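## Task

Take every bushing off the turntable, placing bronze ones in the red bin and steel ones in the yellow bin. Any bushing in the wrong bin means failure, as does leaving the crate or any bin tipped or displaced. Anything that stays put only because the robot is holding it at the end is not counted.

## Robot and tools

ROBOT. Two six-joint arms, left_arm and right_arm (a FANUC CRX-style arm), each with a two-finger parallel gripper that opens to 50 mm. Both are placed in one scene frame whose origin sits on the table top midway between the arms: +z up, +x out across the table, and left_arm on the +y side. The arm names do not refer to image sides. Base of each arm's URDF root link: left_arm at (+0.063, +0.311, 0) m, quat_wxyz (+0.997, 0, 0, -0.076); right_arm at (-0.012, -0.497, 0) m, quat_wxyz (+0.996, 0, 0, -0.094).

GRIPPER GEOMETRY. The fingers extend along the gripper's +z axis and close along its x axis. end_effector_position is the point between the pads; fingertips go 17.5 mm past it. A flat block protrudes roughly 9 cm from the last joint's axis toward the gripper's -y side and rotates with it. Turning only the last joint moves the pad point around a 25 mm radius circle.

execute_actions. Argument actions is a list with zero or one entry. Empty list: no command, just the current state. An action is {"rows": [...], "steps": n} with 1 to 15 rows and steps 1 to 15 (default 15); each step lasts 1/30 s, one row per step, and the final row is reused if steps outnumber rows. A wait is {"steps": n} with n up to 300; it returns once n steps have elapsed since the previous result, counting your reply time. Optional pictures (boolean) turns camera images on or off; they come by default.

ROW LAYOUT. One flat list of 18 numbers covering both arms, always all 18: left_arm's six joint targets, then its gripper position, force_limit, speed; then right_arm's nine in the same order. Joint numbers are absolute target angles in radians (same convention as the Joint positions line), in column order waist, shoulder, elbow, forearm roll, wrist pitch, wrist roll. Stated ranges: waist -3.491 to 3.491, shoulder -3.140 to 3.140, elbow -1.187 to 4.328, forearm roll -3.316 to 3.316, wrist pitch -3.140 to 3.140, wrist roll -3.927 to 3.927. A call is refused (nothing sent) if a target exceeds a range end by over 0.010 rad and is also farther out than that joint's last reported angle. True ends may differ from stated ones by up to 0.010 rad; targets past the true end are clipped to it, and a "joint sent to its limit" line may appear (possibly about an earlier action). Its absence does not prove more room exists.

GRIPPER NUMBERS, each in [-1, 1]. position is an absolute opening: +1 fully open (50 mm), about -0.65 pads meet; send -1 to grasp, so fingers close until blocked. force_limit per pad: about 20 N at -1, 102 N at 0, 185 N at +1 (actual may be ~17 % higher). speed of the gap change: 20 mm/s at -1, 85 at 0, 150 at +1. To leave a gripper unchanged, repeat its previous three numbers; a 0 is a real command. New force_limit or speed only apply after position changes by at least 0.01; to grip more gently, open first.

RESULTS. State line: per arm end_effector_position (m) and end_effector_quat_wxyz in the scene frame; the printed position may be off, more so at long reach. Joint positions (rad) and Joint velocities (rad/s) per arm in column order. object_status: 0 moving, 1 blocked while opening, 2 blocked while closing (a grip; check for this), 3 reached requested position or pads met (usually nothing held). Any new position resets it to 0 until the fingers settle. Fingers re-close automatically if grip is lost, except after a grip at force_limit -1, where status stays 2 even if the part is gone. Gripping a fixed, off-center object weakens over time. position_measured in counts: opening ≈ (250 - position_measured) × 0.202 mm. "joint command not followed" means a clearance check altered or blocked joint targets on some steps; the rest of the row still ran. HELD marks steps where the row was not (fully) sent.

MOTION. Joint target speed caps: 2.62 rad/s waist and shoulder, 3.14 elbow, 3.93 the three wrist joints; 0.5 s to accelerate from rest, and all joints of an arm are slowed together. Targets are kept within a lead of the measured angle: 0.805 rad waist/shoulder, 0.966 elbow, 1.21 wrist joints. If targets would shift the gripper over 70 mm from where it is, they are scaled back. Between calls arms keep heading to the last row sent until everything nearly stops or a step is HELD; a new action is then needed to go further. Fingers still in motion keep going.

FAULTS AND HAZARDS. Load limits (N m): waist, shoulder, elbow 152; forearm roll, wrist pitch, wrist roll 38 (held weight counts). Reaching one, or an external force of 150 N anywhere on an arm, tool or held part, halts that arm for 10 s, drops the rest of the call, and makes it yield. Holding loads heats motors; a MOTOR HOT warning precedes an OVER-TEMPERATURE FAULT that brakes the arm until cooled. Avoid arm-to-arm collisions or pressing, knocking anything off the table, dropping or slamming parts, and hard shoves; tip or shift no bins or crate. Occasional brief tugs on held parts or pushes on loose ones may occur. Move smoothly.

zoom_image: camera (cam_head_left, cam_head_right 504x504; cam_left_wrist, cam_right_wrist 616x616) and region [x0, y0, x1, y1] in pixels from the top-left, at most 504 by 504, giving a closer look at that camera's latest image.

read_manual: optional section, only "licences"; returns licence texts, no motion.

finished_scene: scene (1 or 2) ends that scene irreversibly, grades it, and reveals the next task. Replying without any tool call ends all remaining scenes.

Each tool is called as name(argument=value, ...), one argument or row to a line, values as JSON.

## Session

execute_actions(
  actions=[],
)

execute_actions(
  actions=[
    {"steps":300},
  ],
  pictures=false,
)

execute_actions(
  actions=[
    {"steps":300},
  ],
  pictures=false,
)

execute_actions(
  actions=[
    {"steps":300},
  ],
)

Scene clock: 0.00 s of 12600.00 s.
left_arm: end_effector_position=(+0.5614, -0.1124, +0.2773) position_measured=3 object_status=3 end_effector_quat_wxyz=(+0.075, +0.191, +0.975, +0.081) | right_arm: end_effector_position=(+0.7624, -0.5342, +0.2137) position_measured=3 object_status=3 end_effector_quat_wxyz=(+0.473, -0.488, -0.467, -0.566)
Joint positions: left_arm=[-0.422  0.482  0.669 -0.207 -1.674  1.729] | right_arm=[-0.28   1.386  1.512 -1.711 -1.911 -0.099]
Joint velocities: left_arm=[-0.001 -0.001 -0.001  0.001 -0.001 -0.001] | right_arm=[ 0.002  0.    -0.     0.    -0.001  0.   ]

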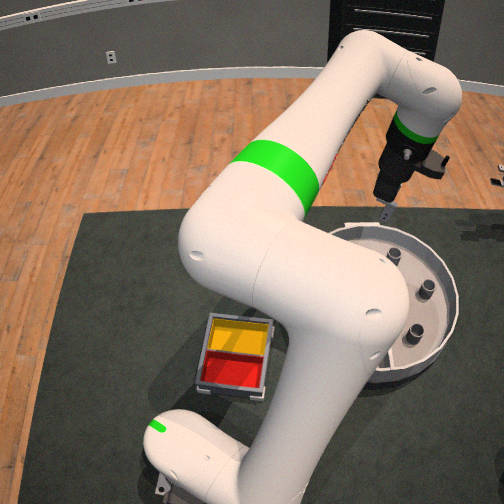

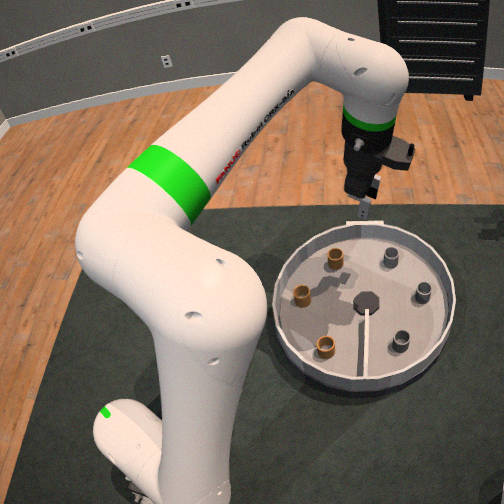

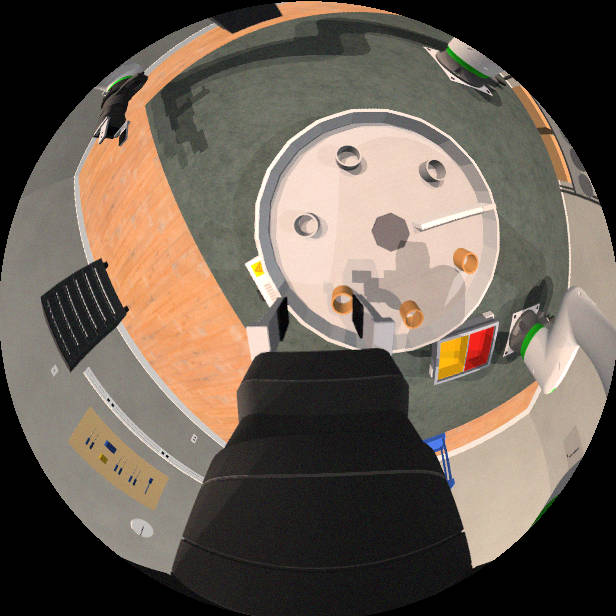

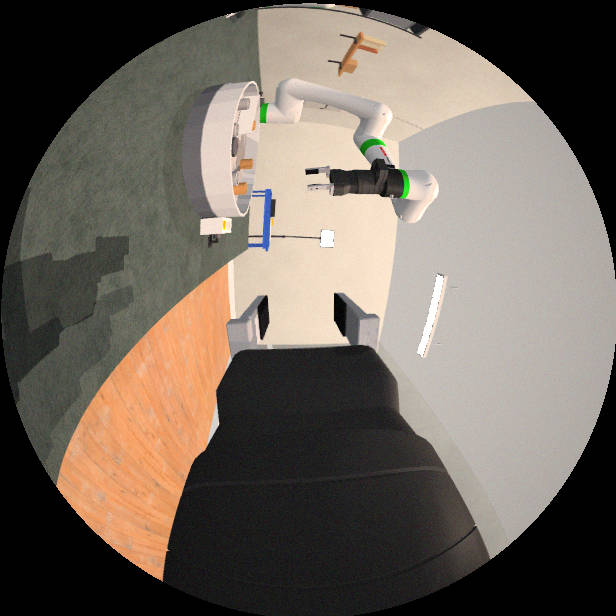

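Scene clock: 10.00 s of 12600.00 s.
left_arm: end_effector_position=(+0.5614, -0.1124, +0.2773) position_measured=3 object_status=3 end_effector_quat_wxyz=(+0.075, +0.191, +0.975, +0.081) | right_arm: end_effector_position=(+0.7624, -0.5342, +0.2137) position_measured=3 object_status=3 end_effector_quat_wxyz=(+0.473, -0.488, -0.467, -0.566)
Joint positions: left_arm=[-0.422  0.482  0.669 -0.207 -1.674  1.729] | right_arm=[-0.28   1.386  1.512 -1.711 -1.911 -0.099]
Joint velocities: left_arm=[-0.    -0.    -0.001  0.    -0.002 -0.   ] | right_arm=[ 0.002 -0.    -0.    -0.    -0.001 -0.001]
Steps of this call (steps 1 to 300: nothing new was sent). Readings (joint positions | what the end effector reports):
1: left_arm=[-0.422 0.482 0.669 -0.207 -1.674 1.729] | right_arm=[-0.280 1.386 1.512 -1.711 -1.911 -0.099] | left_arm position_measured=3 object_status=3 | right_arm position_measured=3 object_status=3
2: left_arm=[-0.422 0.482 0.669 -0.207 -1.674 1.729] | right_arm=[-0.280 1.386 1.512 -1.711 -1.911 -0.099] | left_arm position_measured=3 object_status=3 | right_arm position_measured=3 object_status=3
4: left_arm=[-0.422 0.482 0.669 -0.207 -1.674 1.729] | right_arm=[-0.280 1.386 1.512 -1.711 -1.911 -0.099] | left_arm position_measured=3 object_status=3 | right_arm position_measured=3 object_status=3
8: left_arm=[-0.422 0.482 0.669 -0.207 -1.674 1.729] | right_arm=[-0.280 1.386 1.512 -1.711 -1.911 -0.099] | left_arm position_measured=3 object_status=3 | right_arm position_measured=3 object_status=3
300: the state above

Scene clock: 20.00 s of 12600.00 s.
left_arm: end_effector_position=(+0.5614, -0.1124, +0.2773) position_measured=3 object_status=3 end_effector_quat_wxyz=(+0.075, +0.191, +0.975, +0.081) | right_arm: end_effector_position=(+0.7624, -0.5342, +0.2137) position_measured=3 object_status=3 end_effector_quat_wxyz=(+0.473, -0.488, -0.467, -0.566)
Joint positions: left_arm=[-0.422  0.482  0.669 -0.207 -1.674  1.729] | right_arm=[-0.28   1.386  1.512 -1.711 -1.911 -0.099]
Joint velocities: left_arm=[ 0.001  0.     0.001  0.    -0.     0.002] | right_arm=[-0.    -0.     0.     0.001 -0.     0.001]
Steps of this call (steps 1 to 300: nothing new was sent). Readings (joint positions | what the end effector reports):
1: left_arm=[-0.422 0.482 0.669 -0.207 -1.674 1.729] | right_arm=[-0.280 1.386 1.512 -1.711 -1.911 -0.099] | left_arm position_measured=3 object_status=3 | right_arm position_measured=3 object_status=3
2: left_arm=[-0.422 0.482 0.669 -0.207 -1.674 1.729] | right_arm=[-0.280 1.386 1.512 -1.711 -1.911 -0.099] | left_arm position_measured=3 object_status=3 | right_arm position_measured=3 object_status=3
4: left_arm=[-0.422 0.482 0.669 -0.207 -1.674 1.729] | right_arm=[-0.280 1.386 1.512 -1.711 -1.911 -0.099] | left_arm position_measured=3 object_status=3 | right_arm position_measured=3 object_status=3
8: left_arm=[-0.422 0.482 0.669 -0.207 -1.674 1.729] | right_arm=[-0.280 1.386 1.512 -1.711 -1.911 -0.099] | left_arm position_measured=3 object_status=3 | right_arm position_measured=3 object_status=3
300: the state above

Scene clock: 30.00 s of 12600.00 s.
left_arm: end_effector_position=(+0.5614, -0.1124, +0.2773) position_measured=3 object_status=3 end_effector_quat_wxyz=(+0.075, +0.191, +0.975, +0.081) | right_arm: end_effector_position=(+0.7624, -0.5342, +0.2137) position_measured=3 object_status=3 end_effector_quat_wxyz=(+0.473, -0.488, -0.467, -0.566)
Joint positions: left_arm=[-0.422  0.482  0.669 -0.207 -1.674  1.729] | right_arm=[-0.28   1.386  1.512 -1.711 -1.911 -0.099]
Joint velocities: left_arm=[-0.001  0.     0.     0.     0.    -0.001] | right_arm=[ 0.001  0.     0.    -0.     0.     0.002]
Steps of this call (steps 1 to 300: nothing new was sent). Readings (joint positions | what the end effector reports):
1: left_arm=[-0.422 0.482 0.669 -0.207 -1.674 1.729] | right_arm=[-0.280 1.386 1.512 -1.711 -1.911 -0.099] | left_arm position_measured=3 object_status=3 | right_arm position_measured=3 object_status=3
2: left_arm=[-0.422 0.482 0.669 -0.207 -1.674 1.729] | right_arm=[-0.280 1.386 1.512 -1.711 -1.911 -0.099] | left_arm position_measured=3 object_status=3 | right_arm position_measured=3 object_status=3
4: left_arm=[-0.422 0.482 0.669 -0.207 -1.674 1.729] | right_arm=[-0.280 1.386 1.512 -1.711 -1.911 -0.099] | left_arm position_measured=3 object_status=3 | right_arm position_measured=3 object_status=3
8: left_arm=[-0.422 0.482 0.669 -0.207 -1.674 1.729] | right_arm=[-0.280 1.386 1.512 -1.711 -1.911 -0.099] | left_arm position_measured=3 object_status=3 | right_arm position_measured=3 object_status=3
300: the state above

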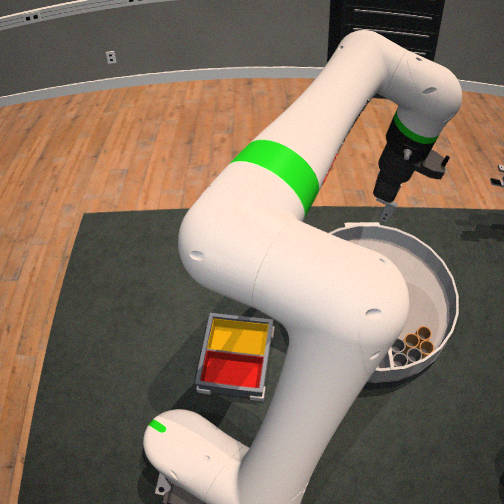

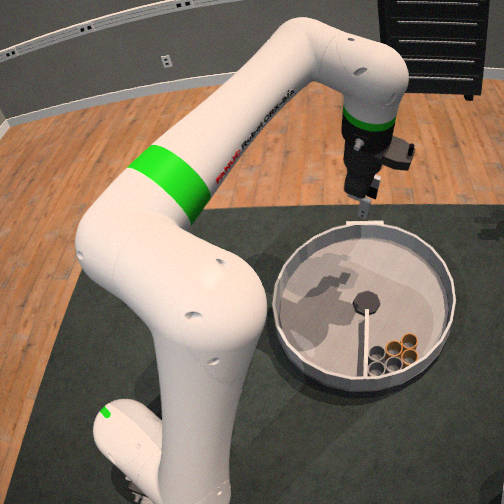

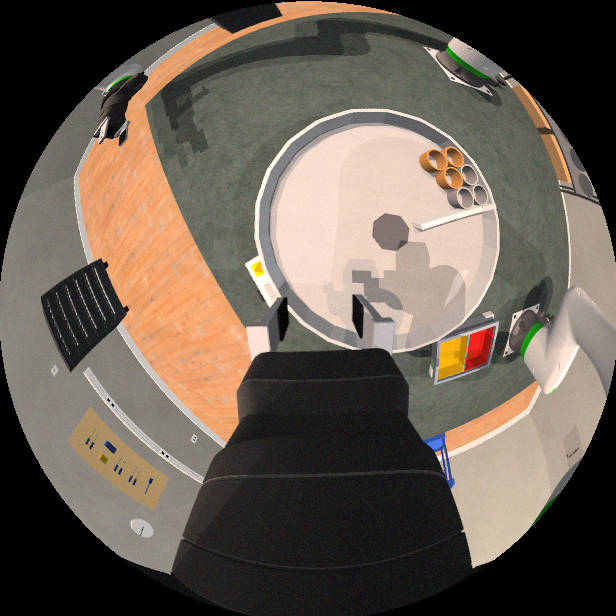

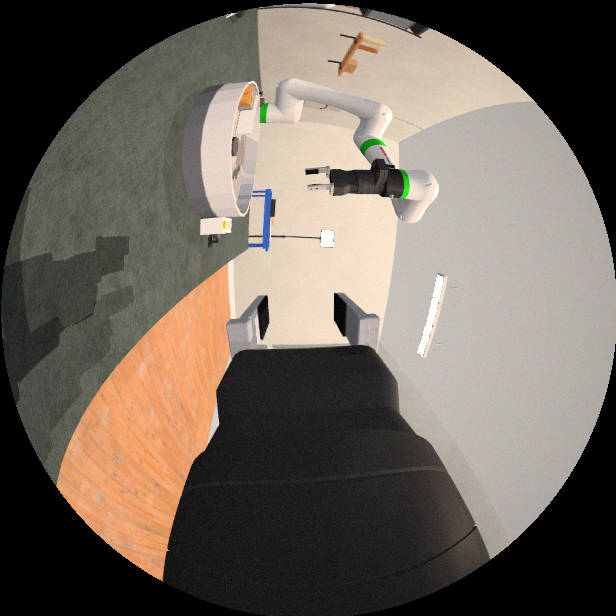

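execute_actions(
  actions=[
    {"rows":[[-0.583,0.18,-0.127,0,-1.264,2.306,-0.05,-0.5,0,-0.28,1.386,1.512,-1.711,-1.911,-0.099,1,0,0]]},
  ],
  pictures=false,
)

execute_actions(
  actions=[
    {"steps":35},
  ],
)

zoom_image(
  camera="cam_left_wrist",
  region=[250,190,410,350],
)

Scene clock: 39.27 s of 12600.00 s.
left_arm: end_effector_position=(+0.4363, -0.1415, +0.1934) position_measured=160 object_status=0 end_effector_quat_wxyz=(+0.038, +0.092, +0.995, +0.026) | right_arm: end_effector_position=(+0.7622, -0.5346, +0.2141) position_measured=3 object_status=3 end_effector_quat_wxyz=(+0.473, -0.488, -0.467, -0.566)
Joint positions: left_arm=[-0.516  0.306  0.205 -0.087 -1.435  2.065] | right_arm=[-0.28   1.386  1.512 -1.711 -1.911 -0.099]
Joint velocities: left_arm=[-0.242 -0.453 -1.191  0.308  0.611  0.858] | right_arm=[-0.001 -0.001 -0.    -0.001 -0.001 -0.   ]
Steps of this call (steps 1 to 263: nothing new was sent; steps 264 to 278: all 15 steps of this action). Readings (joint positions | what the end effector reports):
264: left_arm=[-0.422 0.482 0.669 -0.207 -1.674 1.729] | right_arm=[-0.280 1.386 1.512 -1.711 -1.911 -0.099] | left_arm position_measured=12 object_status=0 | right_arm position_measured=3 object_status=3
265: left_arm=[-0.423 0.480 0.664 -0.206 -1.672 1.732] | right_arm=[-0.280 1.386 1.512 -1.711 -1.911 -0.099] | left_arm position_measured=26 object_status=0 | right_arm position_measured=3 object_status=3
267: left_arm=[-0.429 0.468 0.634 -0.198 -1.656 1.754] | right_arm=[-0.280 1.386 1.512 -1.711 -1.911 -0.099] | left_arm position_measured=54 object_status=0 | right_arm position_measured=3 object_status=3
271: left_arm=[-0.458 0.415 0.493 -0.162 -1.584 1.856] | right_arm=[-0.280 1.386 1.512 -1.711 -1.911 -0.099] | left_arm position_measured=110 object_status=0 | right_arm position_measured=3 object_status=3
278: the state above

Scene clock: 40.43 s of 12600.00 s.
left_arm: end_effector_position=(+0.3339, -0.1348, +0.1304) position_measured=160 object_status=3 end_effector_quat_wxyz=(-0.000, +0.000, +1.000, +0.000) | right_arm: end_effector_position=(+0.7622, -0.5346, +0.2141) position_measured=3 object_status=3 end_effector_quat_wxyz=(+0.473, -0.488, -0.467, -0.566)
Joint positions: left_arm=[-0.583  0.18  -0.127  0.    -1.264  2.306] | right_arm=[-0.28   1.386  1.512 -1.711 -1.911 -0.099]
Joint velocities: left_arm=[-0.    -0.     0.001  0.     0.    -0.   ] | right_arm=[ 0.001 -0.     0.     0.    -0.    -0.001]
Steps of this call (steps 1 to 30: the robot went on to your last target; steps 31 to 35: nothing new was sent). Readings (joint positions | what the end effector reports):
1: left_arm=[-0.524 0.291 0.165 -0.076 -1.415 2.094] | right_arm=[-0.280 1.386 1.512 -1.711 -1.911 -0.099] | left_arm position_measured=160 object_status=0 | right_arm position_measured=3 object_status=3
2: left_arm=[-0.532 0.276 0.125 -0.066 -1.394 2.123] | right_arm=[-0.280 1.386 1.512 -1.711 -1.911 -0.099] | left_arm position_measured=160 object_status=0 | right_arm position_measured=3 object_status=3
4: left_arm=[-0.548 0.245 0.046 -0.045 -1.353 2.181] | right_arm=[-0.280 1.386 1.512 -1.711 -1.911 -0.099] | left_arm position_measured=160 object_status=3 | right_arm position_measured=3 object_status=3
8: left_arm=[-0.576 0.194 -0.090 -0.010 -1.283 2.279] | right_arm=[-0.280 1.386 1.512 -1.711 -1.911 -0.099] | left_arm position_measured=160 object_status=3 | right_arm position_measured=3 object_status=3
35: the state above
All arms were judged still, so your last target was given up. Only a new action makes them travel on or press farther. Fingers that are still opening or closing keep moving.

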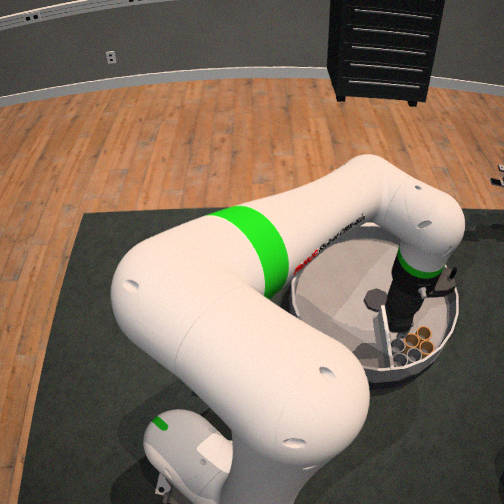

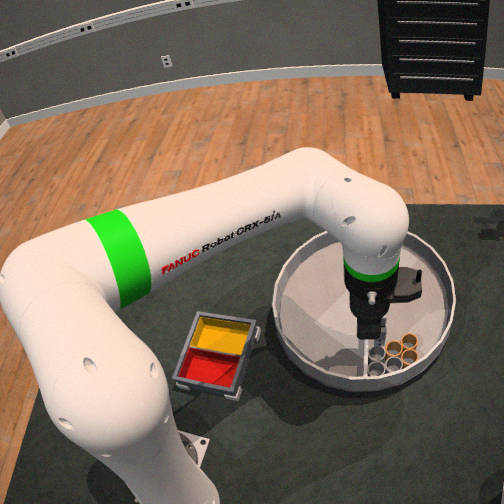

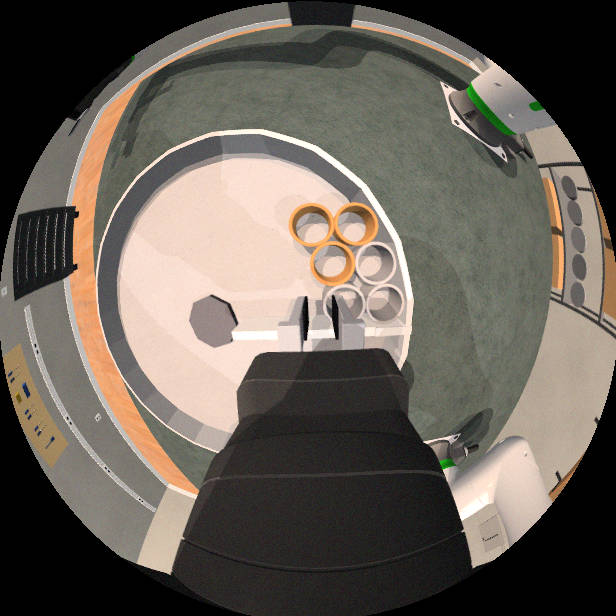

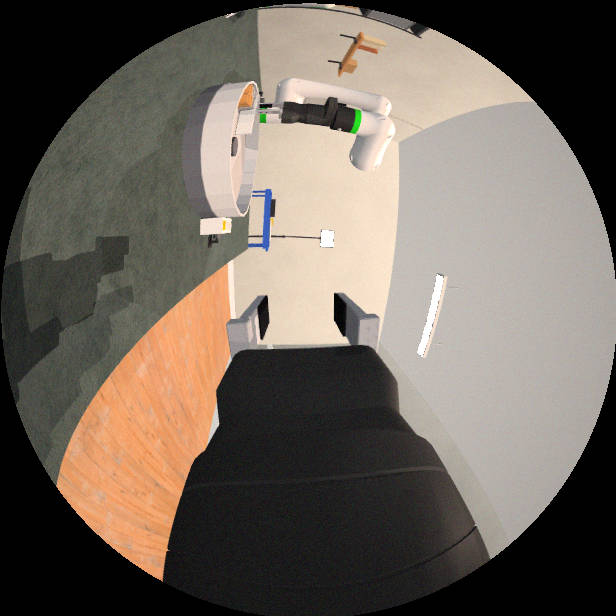

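Region (250, 190, 410, 350) of cam_left_wrist's 616x616 image, scaled by 3.150, with more detail than that image has.

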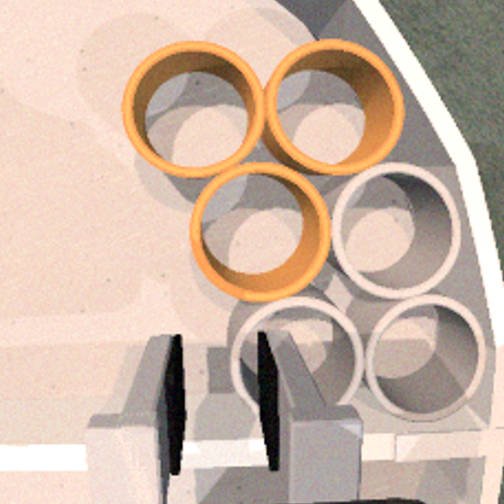

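execute_actions(
  actions=[
    {"rows":[[-0.6437,0.3446,0.0644,0,-1.2906,2.3665,-0.05,-0.5,0,-0.28,1.386,1.512,-1.711,-1.911,-0.099,1,0,0]]},
  ],
)

zoom_image(
  camera="cam_left_wrist",
  region=[250,190,410,350],
)

zoom_image(
  camera="cam_head_right",
  region=[340,300,440,400],
)

Scene clock: 49.67 s of 12600.00 s.
left_arm: end_effector_position=(+0.3558, -0.1994, +0.1241) position_measured=160 object_status=3 end_effector_quat_wxyz=(+0.000, +0.000, +1.000, -0.000) | right_arm: end_effector_position=(+0.7622, -0.5346, +0.2141) position_measured=3 object_status=3 end_effector_quat_wxyz=(+0.473, -0.488, -0.467, -0.566)
Joint positions: left_arm=[-0.644  0.344  0.064 -0.    -1.291  2.366] | right_arm=[-0.28   1.386  1.512 -1.711 -1.911 -0.099]
Joint velocities: left_arm=[-0.001  0.002  0.001  0.    -0.    -0.001] | right_arm=[-0.     0.    -0.    -0.001  0.     0.   ]
Steps of this call (steps 1 to 262: nothing new was sent; steps 263 to 277: all 15 steps of this action). Readings (joint positions | what the end effector reports):
263: left_arm=[-0.583 0.180 -0.127 -0.000 -1.264 2.306] | right_arm=[-0.280 1.386 1.512 -1.711 -1.911 -0.099] | left_arm position_measured=160 object_status=3 | right_arm position_measured=3 object_status=3
264: left_arm=[-0.585 0.184 -0.122 -0.000 -1.264 2.308] | right_arm=[-0.280 1.386 1.512 -1.711 -1.911 -0.099] | left_arm position_measured=160 object_status=3 | right_arm position_measured=3 object_status=3
266: left_arm=[-0.594 0.209 -0.093 -0.000 -1.268 2.317] | right_arm=[-0.280 1.386 1.512 -1.711 -1.911 -0.099] | left_arm position_measured=160 object_status=3 | right_arm position_measured=3 object_status=3
270: left_arm=[-0.630 0.309 0.023 -0.000 -1.285 2.353] | right_arm=[-0.280 1.386 1.512 -1.711 -1.911 -0.099] | left_arm position_measured=160 object_status=3 | right_arm position_measured=3 object_status=3
277: the state above

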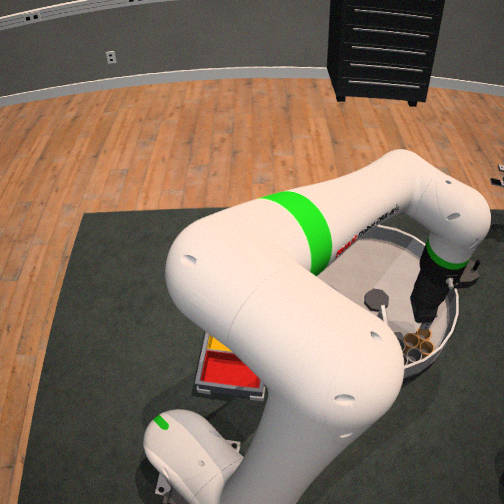

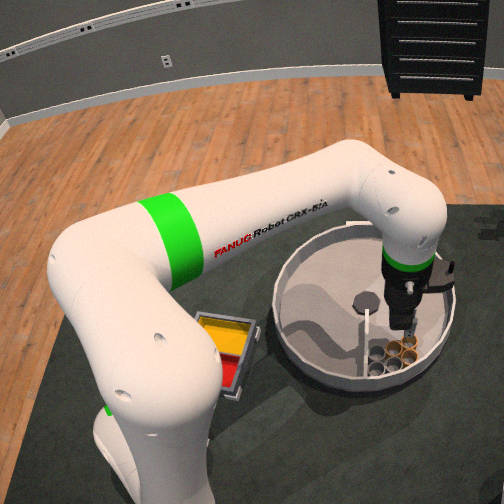

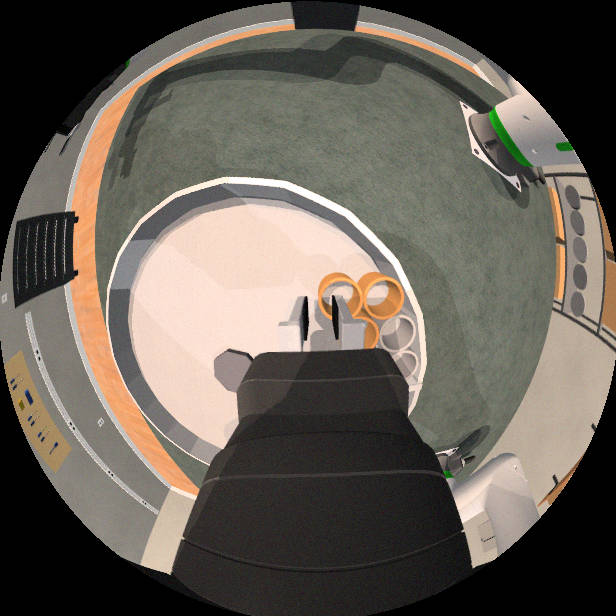

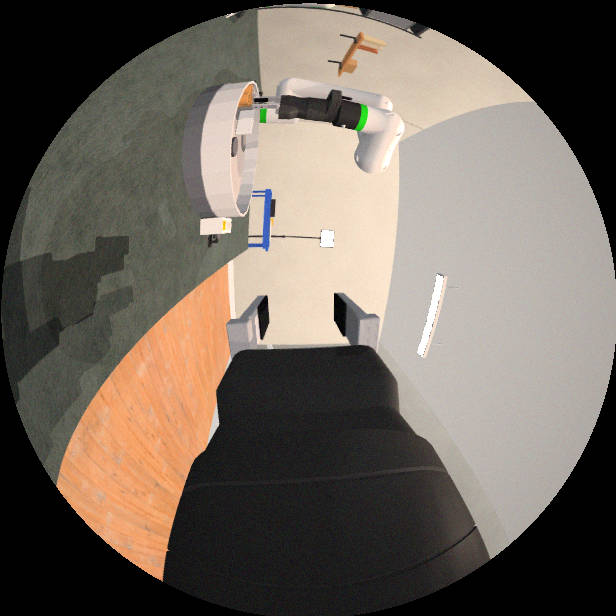

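Region (250, 190, 410, 350) of cam_left_wrist's 616x616 image, scaled by 3.150, with more detail than that image has.

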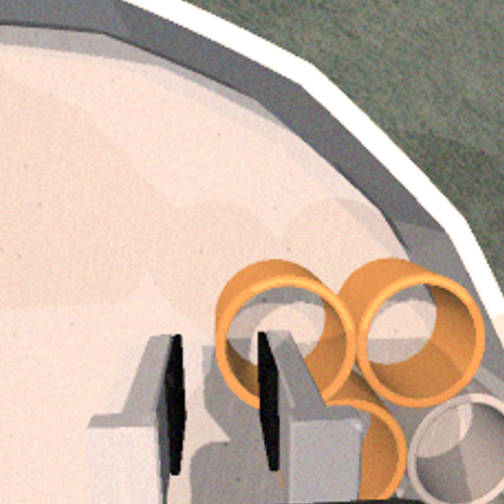

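Region (340, 300, 440, 400) of cam_head_right's 504x504 image, scaled by 5.040, with more detail than that image has.

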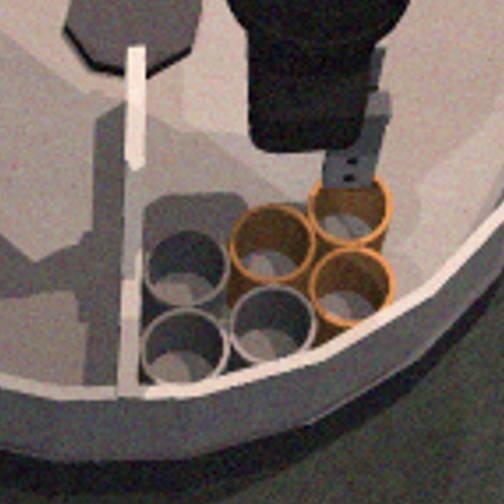

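execute_actions(
  actions=[
    {"rows":[[-0.65,0.3446,0.0644,0,-1.2906,2.3665,-0.05,-0.5,0,-0.28,1.386,1.512,-1.711,-1.911,-0.099,1,0,0]],"steps":6},
  ],
  pictures=false,
)

execute_actions(
  actions=[
    {"rows":[[-0.65,0.3686,0.02,0,-1.2222,2.3665,-0.05,-0.5,0,-0.28,1.386,1.512,-1.711,-1.911,-0.099,1,0,0]],"steps":10},
  ],
  pictures=false,
)

execute_actions(
  actions=[
    {"rows":[[-0.65,0.3686,0.02,0,-1.2222,2.3665,-1,-0.5,0,-0.28,1.386,1.512,-1.711,-1.911,-0.099,1,0,0]],"steps":14},
  ],
  pictures=false,
)

execute_actions(
  actions=[
    {"rows":[[-0.65,0.32,0.13,0,-1.38,2.3665,-1,-0.5,0,-0.28,1.386,1.512,-1.711,-1.911,-0.099,1,0,0]],"steps":10},
  ],
  pictures=false,
)

execute_actions(
  actions=[
    {"rows":[[0.58,-0.556,-0.645,0,-1.482,1.14,-1,-0.5,0,-0.28,1.386,1.512,-1.711,-1.911,-0.099,1,0,0]]},
  ],
  pictures=false,
)

execute_actions(
  actions=[
    {"steps":35},
  ],
)

Scene clock: 60.40 s of 12600.00 s.
left_arm: end_effector_position=(+0.3526, -0.2013, +0.1240) position_measured=160 object_status=3 end_effector_quat_wxyz=(-0.000, +0.004, +1.000, -0.000) | right_arm: end_effector_position=(+0.7622, -0.5346, +0.2141) position_measured=3 object_status=3 end_effector_quat_wxyz=(+0.473, -0.488, -0.467, -0.566)
Joint positions: left_arm=[-0.65   0.345  0.064  0.    -1.291  2.367] | right_arm=[-0.28   1.386  1.512 -1.711 -1.911 -0.099]
Joint velocities: left_arm=[ 0.002 -0.001  0.    -0.    -0.    -0.   ] | right_arm=[-0.001  0.     0.    -0.001 -0.001 -0.   ]
Steps of this call (steps 1 to 15: the robot went on to your last target; steps 16 to 316: nothing new was sent; steps 317 to 322: all 6 steps of this action). Readings (joint positions | what the end effector reports):
317: left_arm=[-0.644 0.345 0.064 0.000 -1.291 2.367] | right_arm=[-0.280 1.386 1.512 -1.711 -1.911 -0.099] | left_arm position_measured=160 object_status=3 | right_arm position_measured=3 object_status=3
318: left_arm=[-0.647 0.345 0.064 -0.000 -1.291 2.366] | right_arm=[-0.280 1.386 1.512 -1.711 -1.911 -0.099] | left_arm position_measured=160 object_status=3 | right_arm position_measured=3 object_status=3
320: left_arm=[-0.650 0.345 0.064 0.000 -1.291 2.367] | right_arm=[-0.280 1.386 1.512 -1.711 -1.911 -0.099] | left_arm position_measured=160 object_status=3 | right_arm position_measured=3 object_status=3
322: the state above

Scene clock: 60.73 s of 12600.00 s.
left_arm: end_effector_position=(+0.3527, -0.2014, +0.0926) position_measured=160 object_status=3 end_effector_quat_wxyz=(-0.000, +0.004, +1.000, +0.000) | right_arm: end_effector_position=(+0.7622, -0.5346, +0.2141) position_measured=3 object_status=3 end_effector_quat_wxyz=(+0.473, -0.488, -0.467, -0.566)
Joint positions: left_arm=[-0.65   0.369  0.02   0.    -1.222  2.367] | right_arm=[-0.28   1.386  1.512 -1.711 -1.911 -0.099]
Joint velocities: left_arm=[ 0.001  0.    -0.    -0.    -0.    -0.001] | right_arm=[-0.001 -0.    -0.    -0.001  0.001 -0.001]
Steps of this call (steps 1 to 10: all 10 steps of this action). Readings (joint positions | what the end effector reports):
1: left_arm=[-0.650 0.345 0.064 0.000 -1.290 2.366] | right_arm=[-0.280 1.386 1.512 -1.711 -1.911 -0.099] | left_arm position_measured=160 object_status=3 | right_arm position_measured=3 object_status=3
2: left_arm=[-0.650 0.347 0.061 0.000 -1.284 2.367] | right_arm=[-0.280 1.386 1.512 -1.711 -1.911 -0.099] | left_arm position_measured=160 object_status=3 | right_arm position_measured=3 object_status=3
4: left_arm=[-0.650 0.359 0.037 0.000 -1.249 2.367] | right_arm=[-0.280 1.386 1.512 -1.711 -1.911 -0.099] | left_arm position_measured=160 object_status=3 | right_arm position_measured=3 object_status=3
8: left_arm=[-0.650 0.369 0.020 0.000 -1.222 2.367] | right_arm=[-0.280 1.386 1.512 -1.711 -1.911 -0.099] | left_arm position_measured=160 object_status=3 | right_arm position_measured=3 object_status=3
10: the state above

Scene clock: 61.20 s of 12600.00 s.
left_arm: end_effector_position=(+0.3528, -0.2016, +0.0927) position_measured=219 object_status=2 end_effector_quat_wxyz=(+0.000, +0.003, +1.000, -0.000) | right_arm: end_effector_position=(+0.7622, -0.5346, +0.2141) position_measured=3 object_status=3 end_effector_quat_wxyz=(+0.473, -0.488, -0.467, -0.566)
Joint positions: left_arm=[-0.65   0.369  0.02   0.    -1.222  2.367] | right_arm=[-0.28   1.386  1.512 -1.711 -1.911 -0.099]
Joint velocities: left_arm=[ 0.    -0.    -0.001 -0.001 -0.001  0.   ] | right_arm=[-0.001  0.     0.     0.001  0.001  0.001]
Steps of this call (steps 1 to 14: all 14 steps of this action). Readings (joint positions | what the end effector reports):
1: left_arm=[-0.650 0.369 0.020 0.000 -1.222 2.366] | right_arm=[-0.280 1.386 1.512 -1.711 -1.911 -0.099] | left_arm position_measured=169 object_status=0 | right_arm position_measured=3 object_status=3
2: left_arm=[-0.650 0.369 0.020 0.000 -1.222 2.367] | right_arm=[-0.280 1.386 1.512 -1.711 -1.911 -0.099] | left_arm position_measured=183 object_status=0 | right_arm position_measured=3 object_status=3
4: left_arm=[-0.650 0.369 0.020 0.000 -1.222 2.367] | right_arm=[-0.280 1.386 1.512 -1.711 -1.911 -0.099] | left_arm position_measured=211 object_status=0 | right_arm position_measured=3 object_status=3
8: left_arm=[-0.650 0.369 0.020 0.000 -1.221 2.367] | right_arm=[-0.280 1.386 1.512 -1.711 -1.911 -0.099] | left_arm position_measured=219 object_status=0 | right_arm position_measured=3 object_status=3
14: the state above

Scene clock: 61.53 s of 12600.00 s.
left_arm: end_effector_position=(+0.3523, -0.2010, +0.1648) position_measured=219 object_status=2 end_effector_quat_wxyz=(+0.000, +0.004, +1.000, -0.000) | right_arm: end_effector_position=(+0.7622, -0.5346, +0.2141) position_measured=3 object_status=3 end_effector_quat_wxyz=(+0.473, -0.488, -0.467, -0.566)
Joint positions: left_arm=[-0.65   0.32   0.13  -0.    -1.38   2.367] | right_arm=[-0.28   1.386  1.512 -1.711 -1.911 -0.099]
Joint velocities: left_arm=[ 0.002  0.004  0.    -0.    -0.008 -0.001] | right_arm=[ 0.    -0.     0.    -0.     0.001  0.   ]
Steps of this call (steps 1 to 10: all 10 steps of this action). Readings (joint positions | what the end effector reports):
1: left_arm=[-0.650 0.368 0.020 0.000 -1.222 2.367] | right_arm=[-0.280 1.386 1.512 -1.711 -1.911 -0.099] | left_arm position_measured=219 object_status=2 | right_arm position_measured=3 object_status=3
2: left_arm=[-0.650 0.367 0.024 0.000 -1.228 2.367] | right_arm=[-0.280 1.386 1.512 -1.711 -1.911 -0.099] | left_arm position_measured=219 object_status=2 | right_arm position_measured=3 object_status=3
4: left_arm=[-0.650 0.355 0.050 0.000 -1.267 2.367] | right_arm=[-0.280 1.386 1.512 -1.711 -1.911 -0.099] | left_arm position_measured=219 object_status=2 | right_arm position_measured=3 object_status=3
8: left_arm=[-0.650 0.322 0.124 -0.000 -1.372 2.367] | right_arm=[-0.280 1.386 1.512 -1.711 -1.911 -0.099] | left_arm position_measured=219 object_status=2 | right_arm position_measured=3 object_status=3
10: the state above

Scene clock: 62.03 s of 12600.00 s.
left_arm: end_effector_position=(+0.3847, -0.0196, +0.1992) position_measured=219 object_status=2 end_effector_quat_wxyz=(-0.002, +0.054, +0.999, +0.001) | right_arm: end_effector_position=(+0.7622, -0.5346, +0.2141) position_measured=3 object_status=3 end_effector_quat_wxyz=(+0.473, -0.488, -0.467, -0.566)
Joint positions: left_arm=[-0.307  0.008 -0.151 -0.    -1.417  1.923] | right_arm=[-0.28   1.386  1.512 -1.711 -1.911 -0.099]
Joint velocities: left_arm=[ 0.952 -0.711 -0.623 -0.001 -0.081 -0.982] | right_arm=[ 0.    -0.    -0.    -0.    -0.001  0.   ]
Steps of this call (steps 1 to 15: all 15 steps of this action). Readings (joint positions | what the end effector reports):
1: left_arm=[-0.650 0.320 0.129 -0.000 -1.380 2.366] | right_arm=[-0.280 1.386 1.512 -1.711 -1.911 -0.099] | left_arm position_measured=219 object_status=2 | right_arm position_measured=3 object_status=3
2: left_arm=[-0.646 0.316 0.126 -0.000 -1.381 2.360] | right_arm=[-0.280 1.386 1.512 -1.711 -1.911 -0.099] | left_arm position_measured=219 object_status=2 | right_arm position_measured=3 object_status=3
4: left_arm=[-0.621 0.291 0.101 -0.000 -1.384 2.322] | right_arm=[-0.280 1.386 1.512 -1.711 -1.911 -0.099] | left_arm position_measured=219 object_status=2 | right_arm position_measured=3 object_status=3
8: left_arm=[-0.517 0.187 0.007 -0.000 -1.396 2.173] | right_arm=[-0.280 1.386 1.512 -1.711 -1.911 -0.099] | left_arm position_measured=219 object_status=2 | right_arm position_measured=3 object_status=3
15: the state above

Scene clock: 63.20 s of 12600.00 s.
left_arm: end_effector_position=(+0.3096, +0.2553, +0.1670) position_measured=219 object_status=2 end_effector_quat_wxyz=(-0.000, +0.002, +1.000, -0.000) | right_arm: end_effector_position=(+0.7622, -0.5346, +0.2141) position_measured=3 object_status=3 end_effector_quat_wxyz=(+0.473, -0.488, -0.467, -0.566)
Joint positions: left_arm=[ 0.58  -0.556 -0.645  0.    -1.482  1.14 ] | right_arm=[-0.28   1.386  1.512 -1.711 -1.911 -0.099]
Joint velocities: left_arm=[-0.     0.002 -0.002 -0.    -0.    -0.   ] | right_arm=[ 0.    -0.001  0.     0.     0.001 -0.   ]
Steps of this call (steps 1 to 35: the robot went on to your last target). Readings (joint positions | what the end effector reports):
1: left_arm=[-0.275 -0.016 -0.171 -0.000 -1.420 1.890] | right_arm=[-0.280 1.386 1.512 -1.711 -1.911 -0.099] | left_arm position_measured=219 object_status=2 | right_arm position_measured=3 object_status=3
2: left_arm=[-0.241 -0.039 -0.192 -0.000 -1.422 1.858] | right_arm=[-0.280 1.386 1.512 -1.711 -1.911 -0.099] | left_arm position_measured=219 object_status=2 | right_arm position_measured=3 object_status=3
4: left_arm=[-0.173 -0.084 -0.231 -0.000 -1.428 1.796] | right_arm=[-0.280 1.386 1.512 -1.711 -1.911 -0.099] | left_arm position_measured=219 object_status=2 | right_arm position_measured=3 object_status=3
8: left_arm=[-0.030 -0.174 -0.310 -0.000 -1.438 1.671] | right_arm=[-0.280 1.386 1.512 -1.711 -1.911 -0.099] | left_arm position_measured=219 object_status=2 | right_arm position_measured=3 object_status=3
35: the state above

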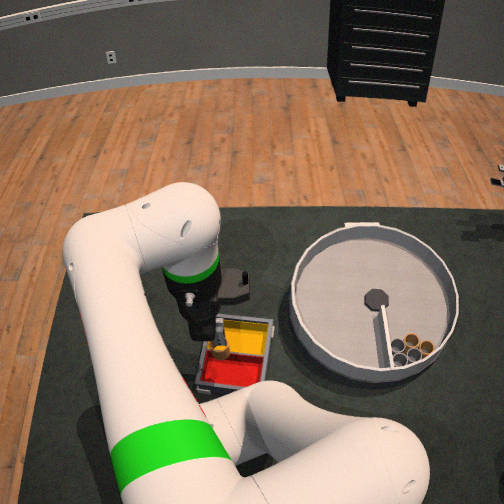

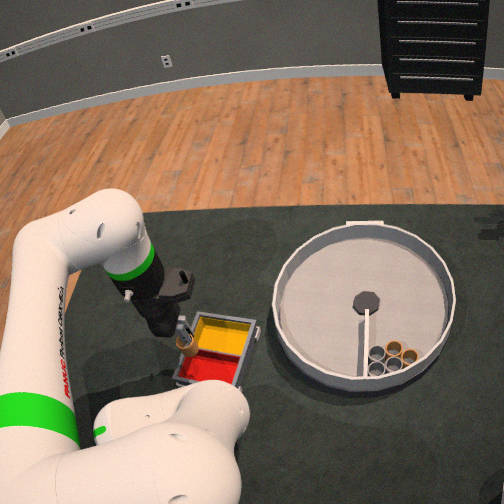

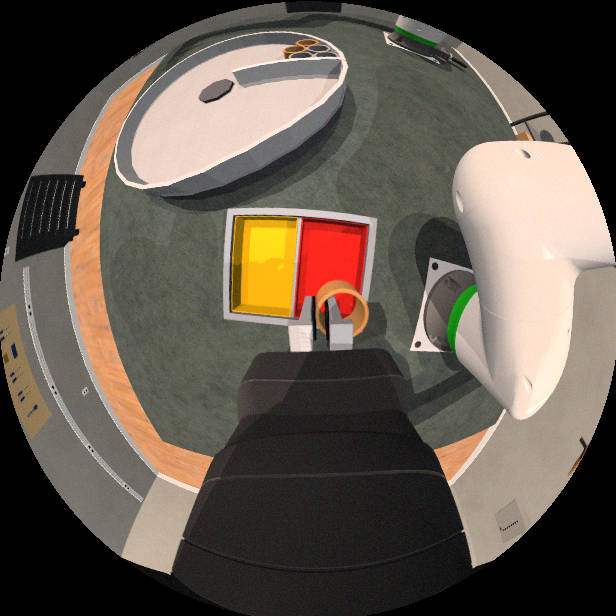

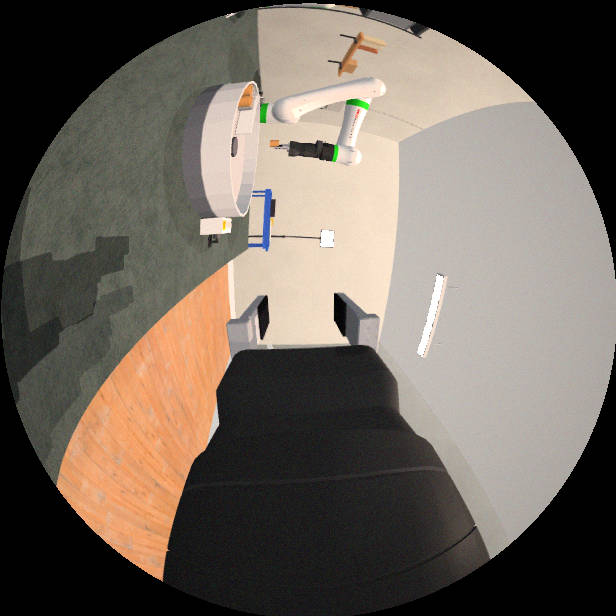

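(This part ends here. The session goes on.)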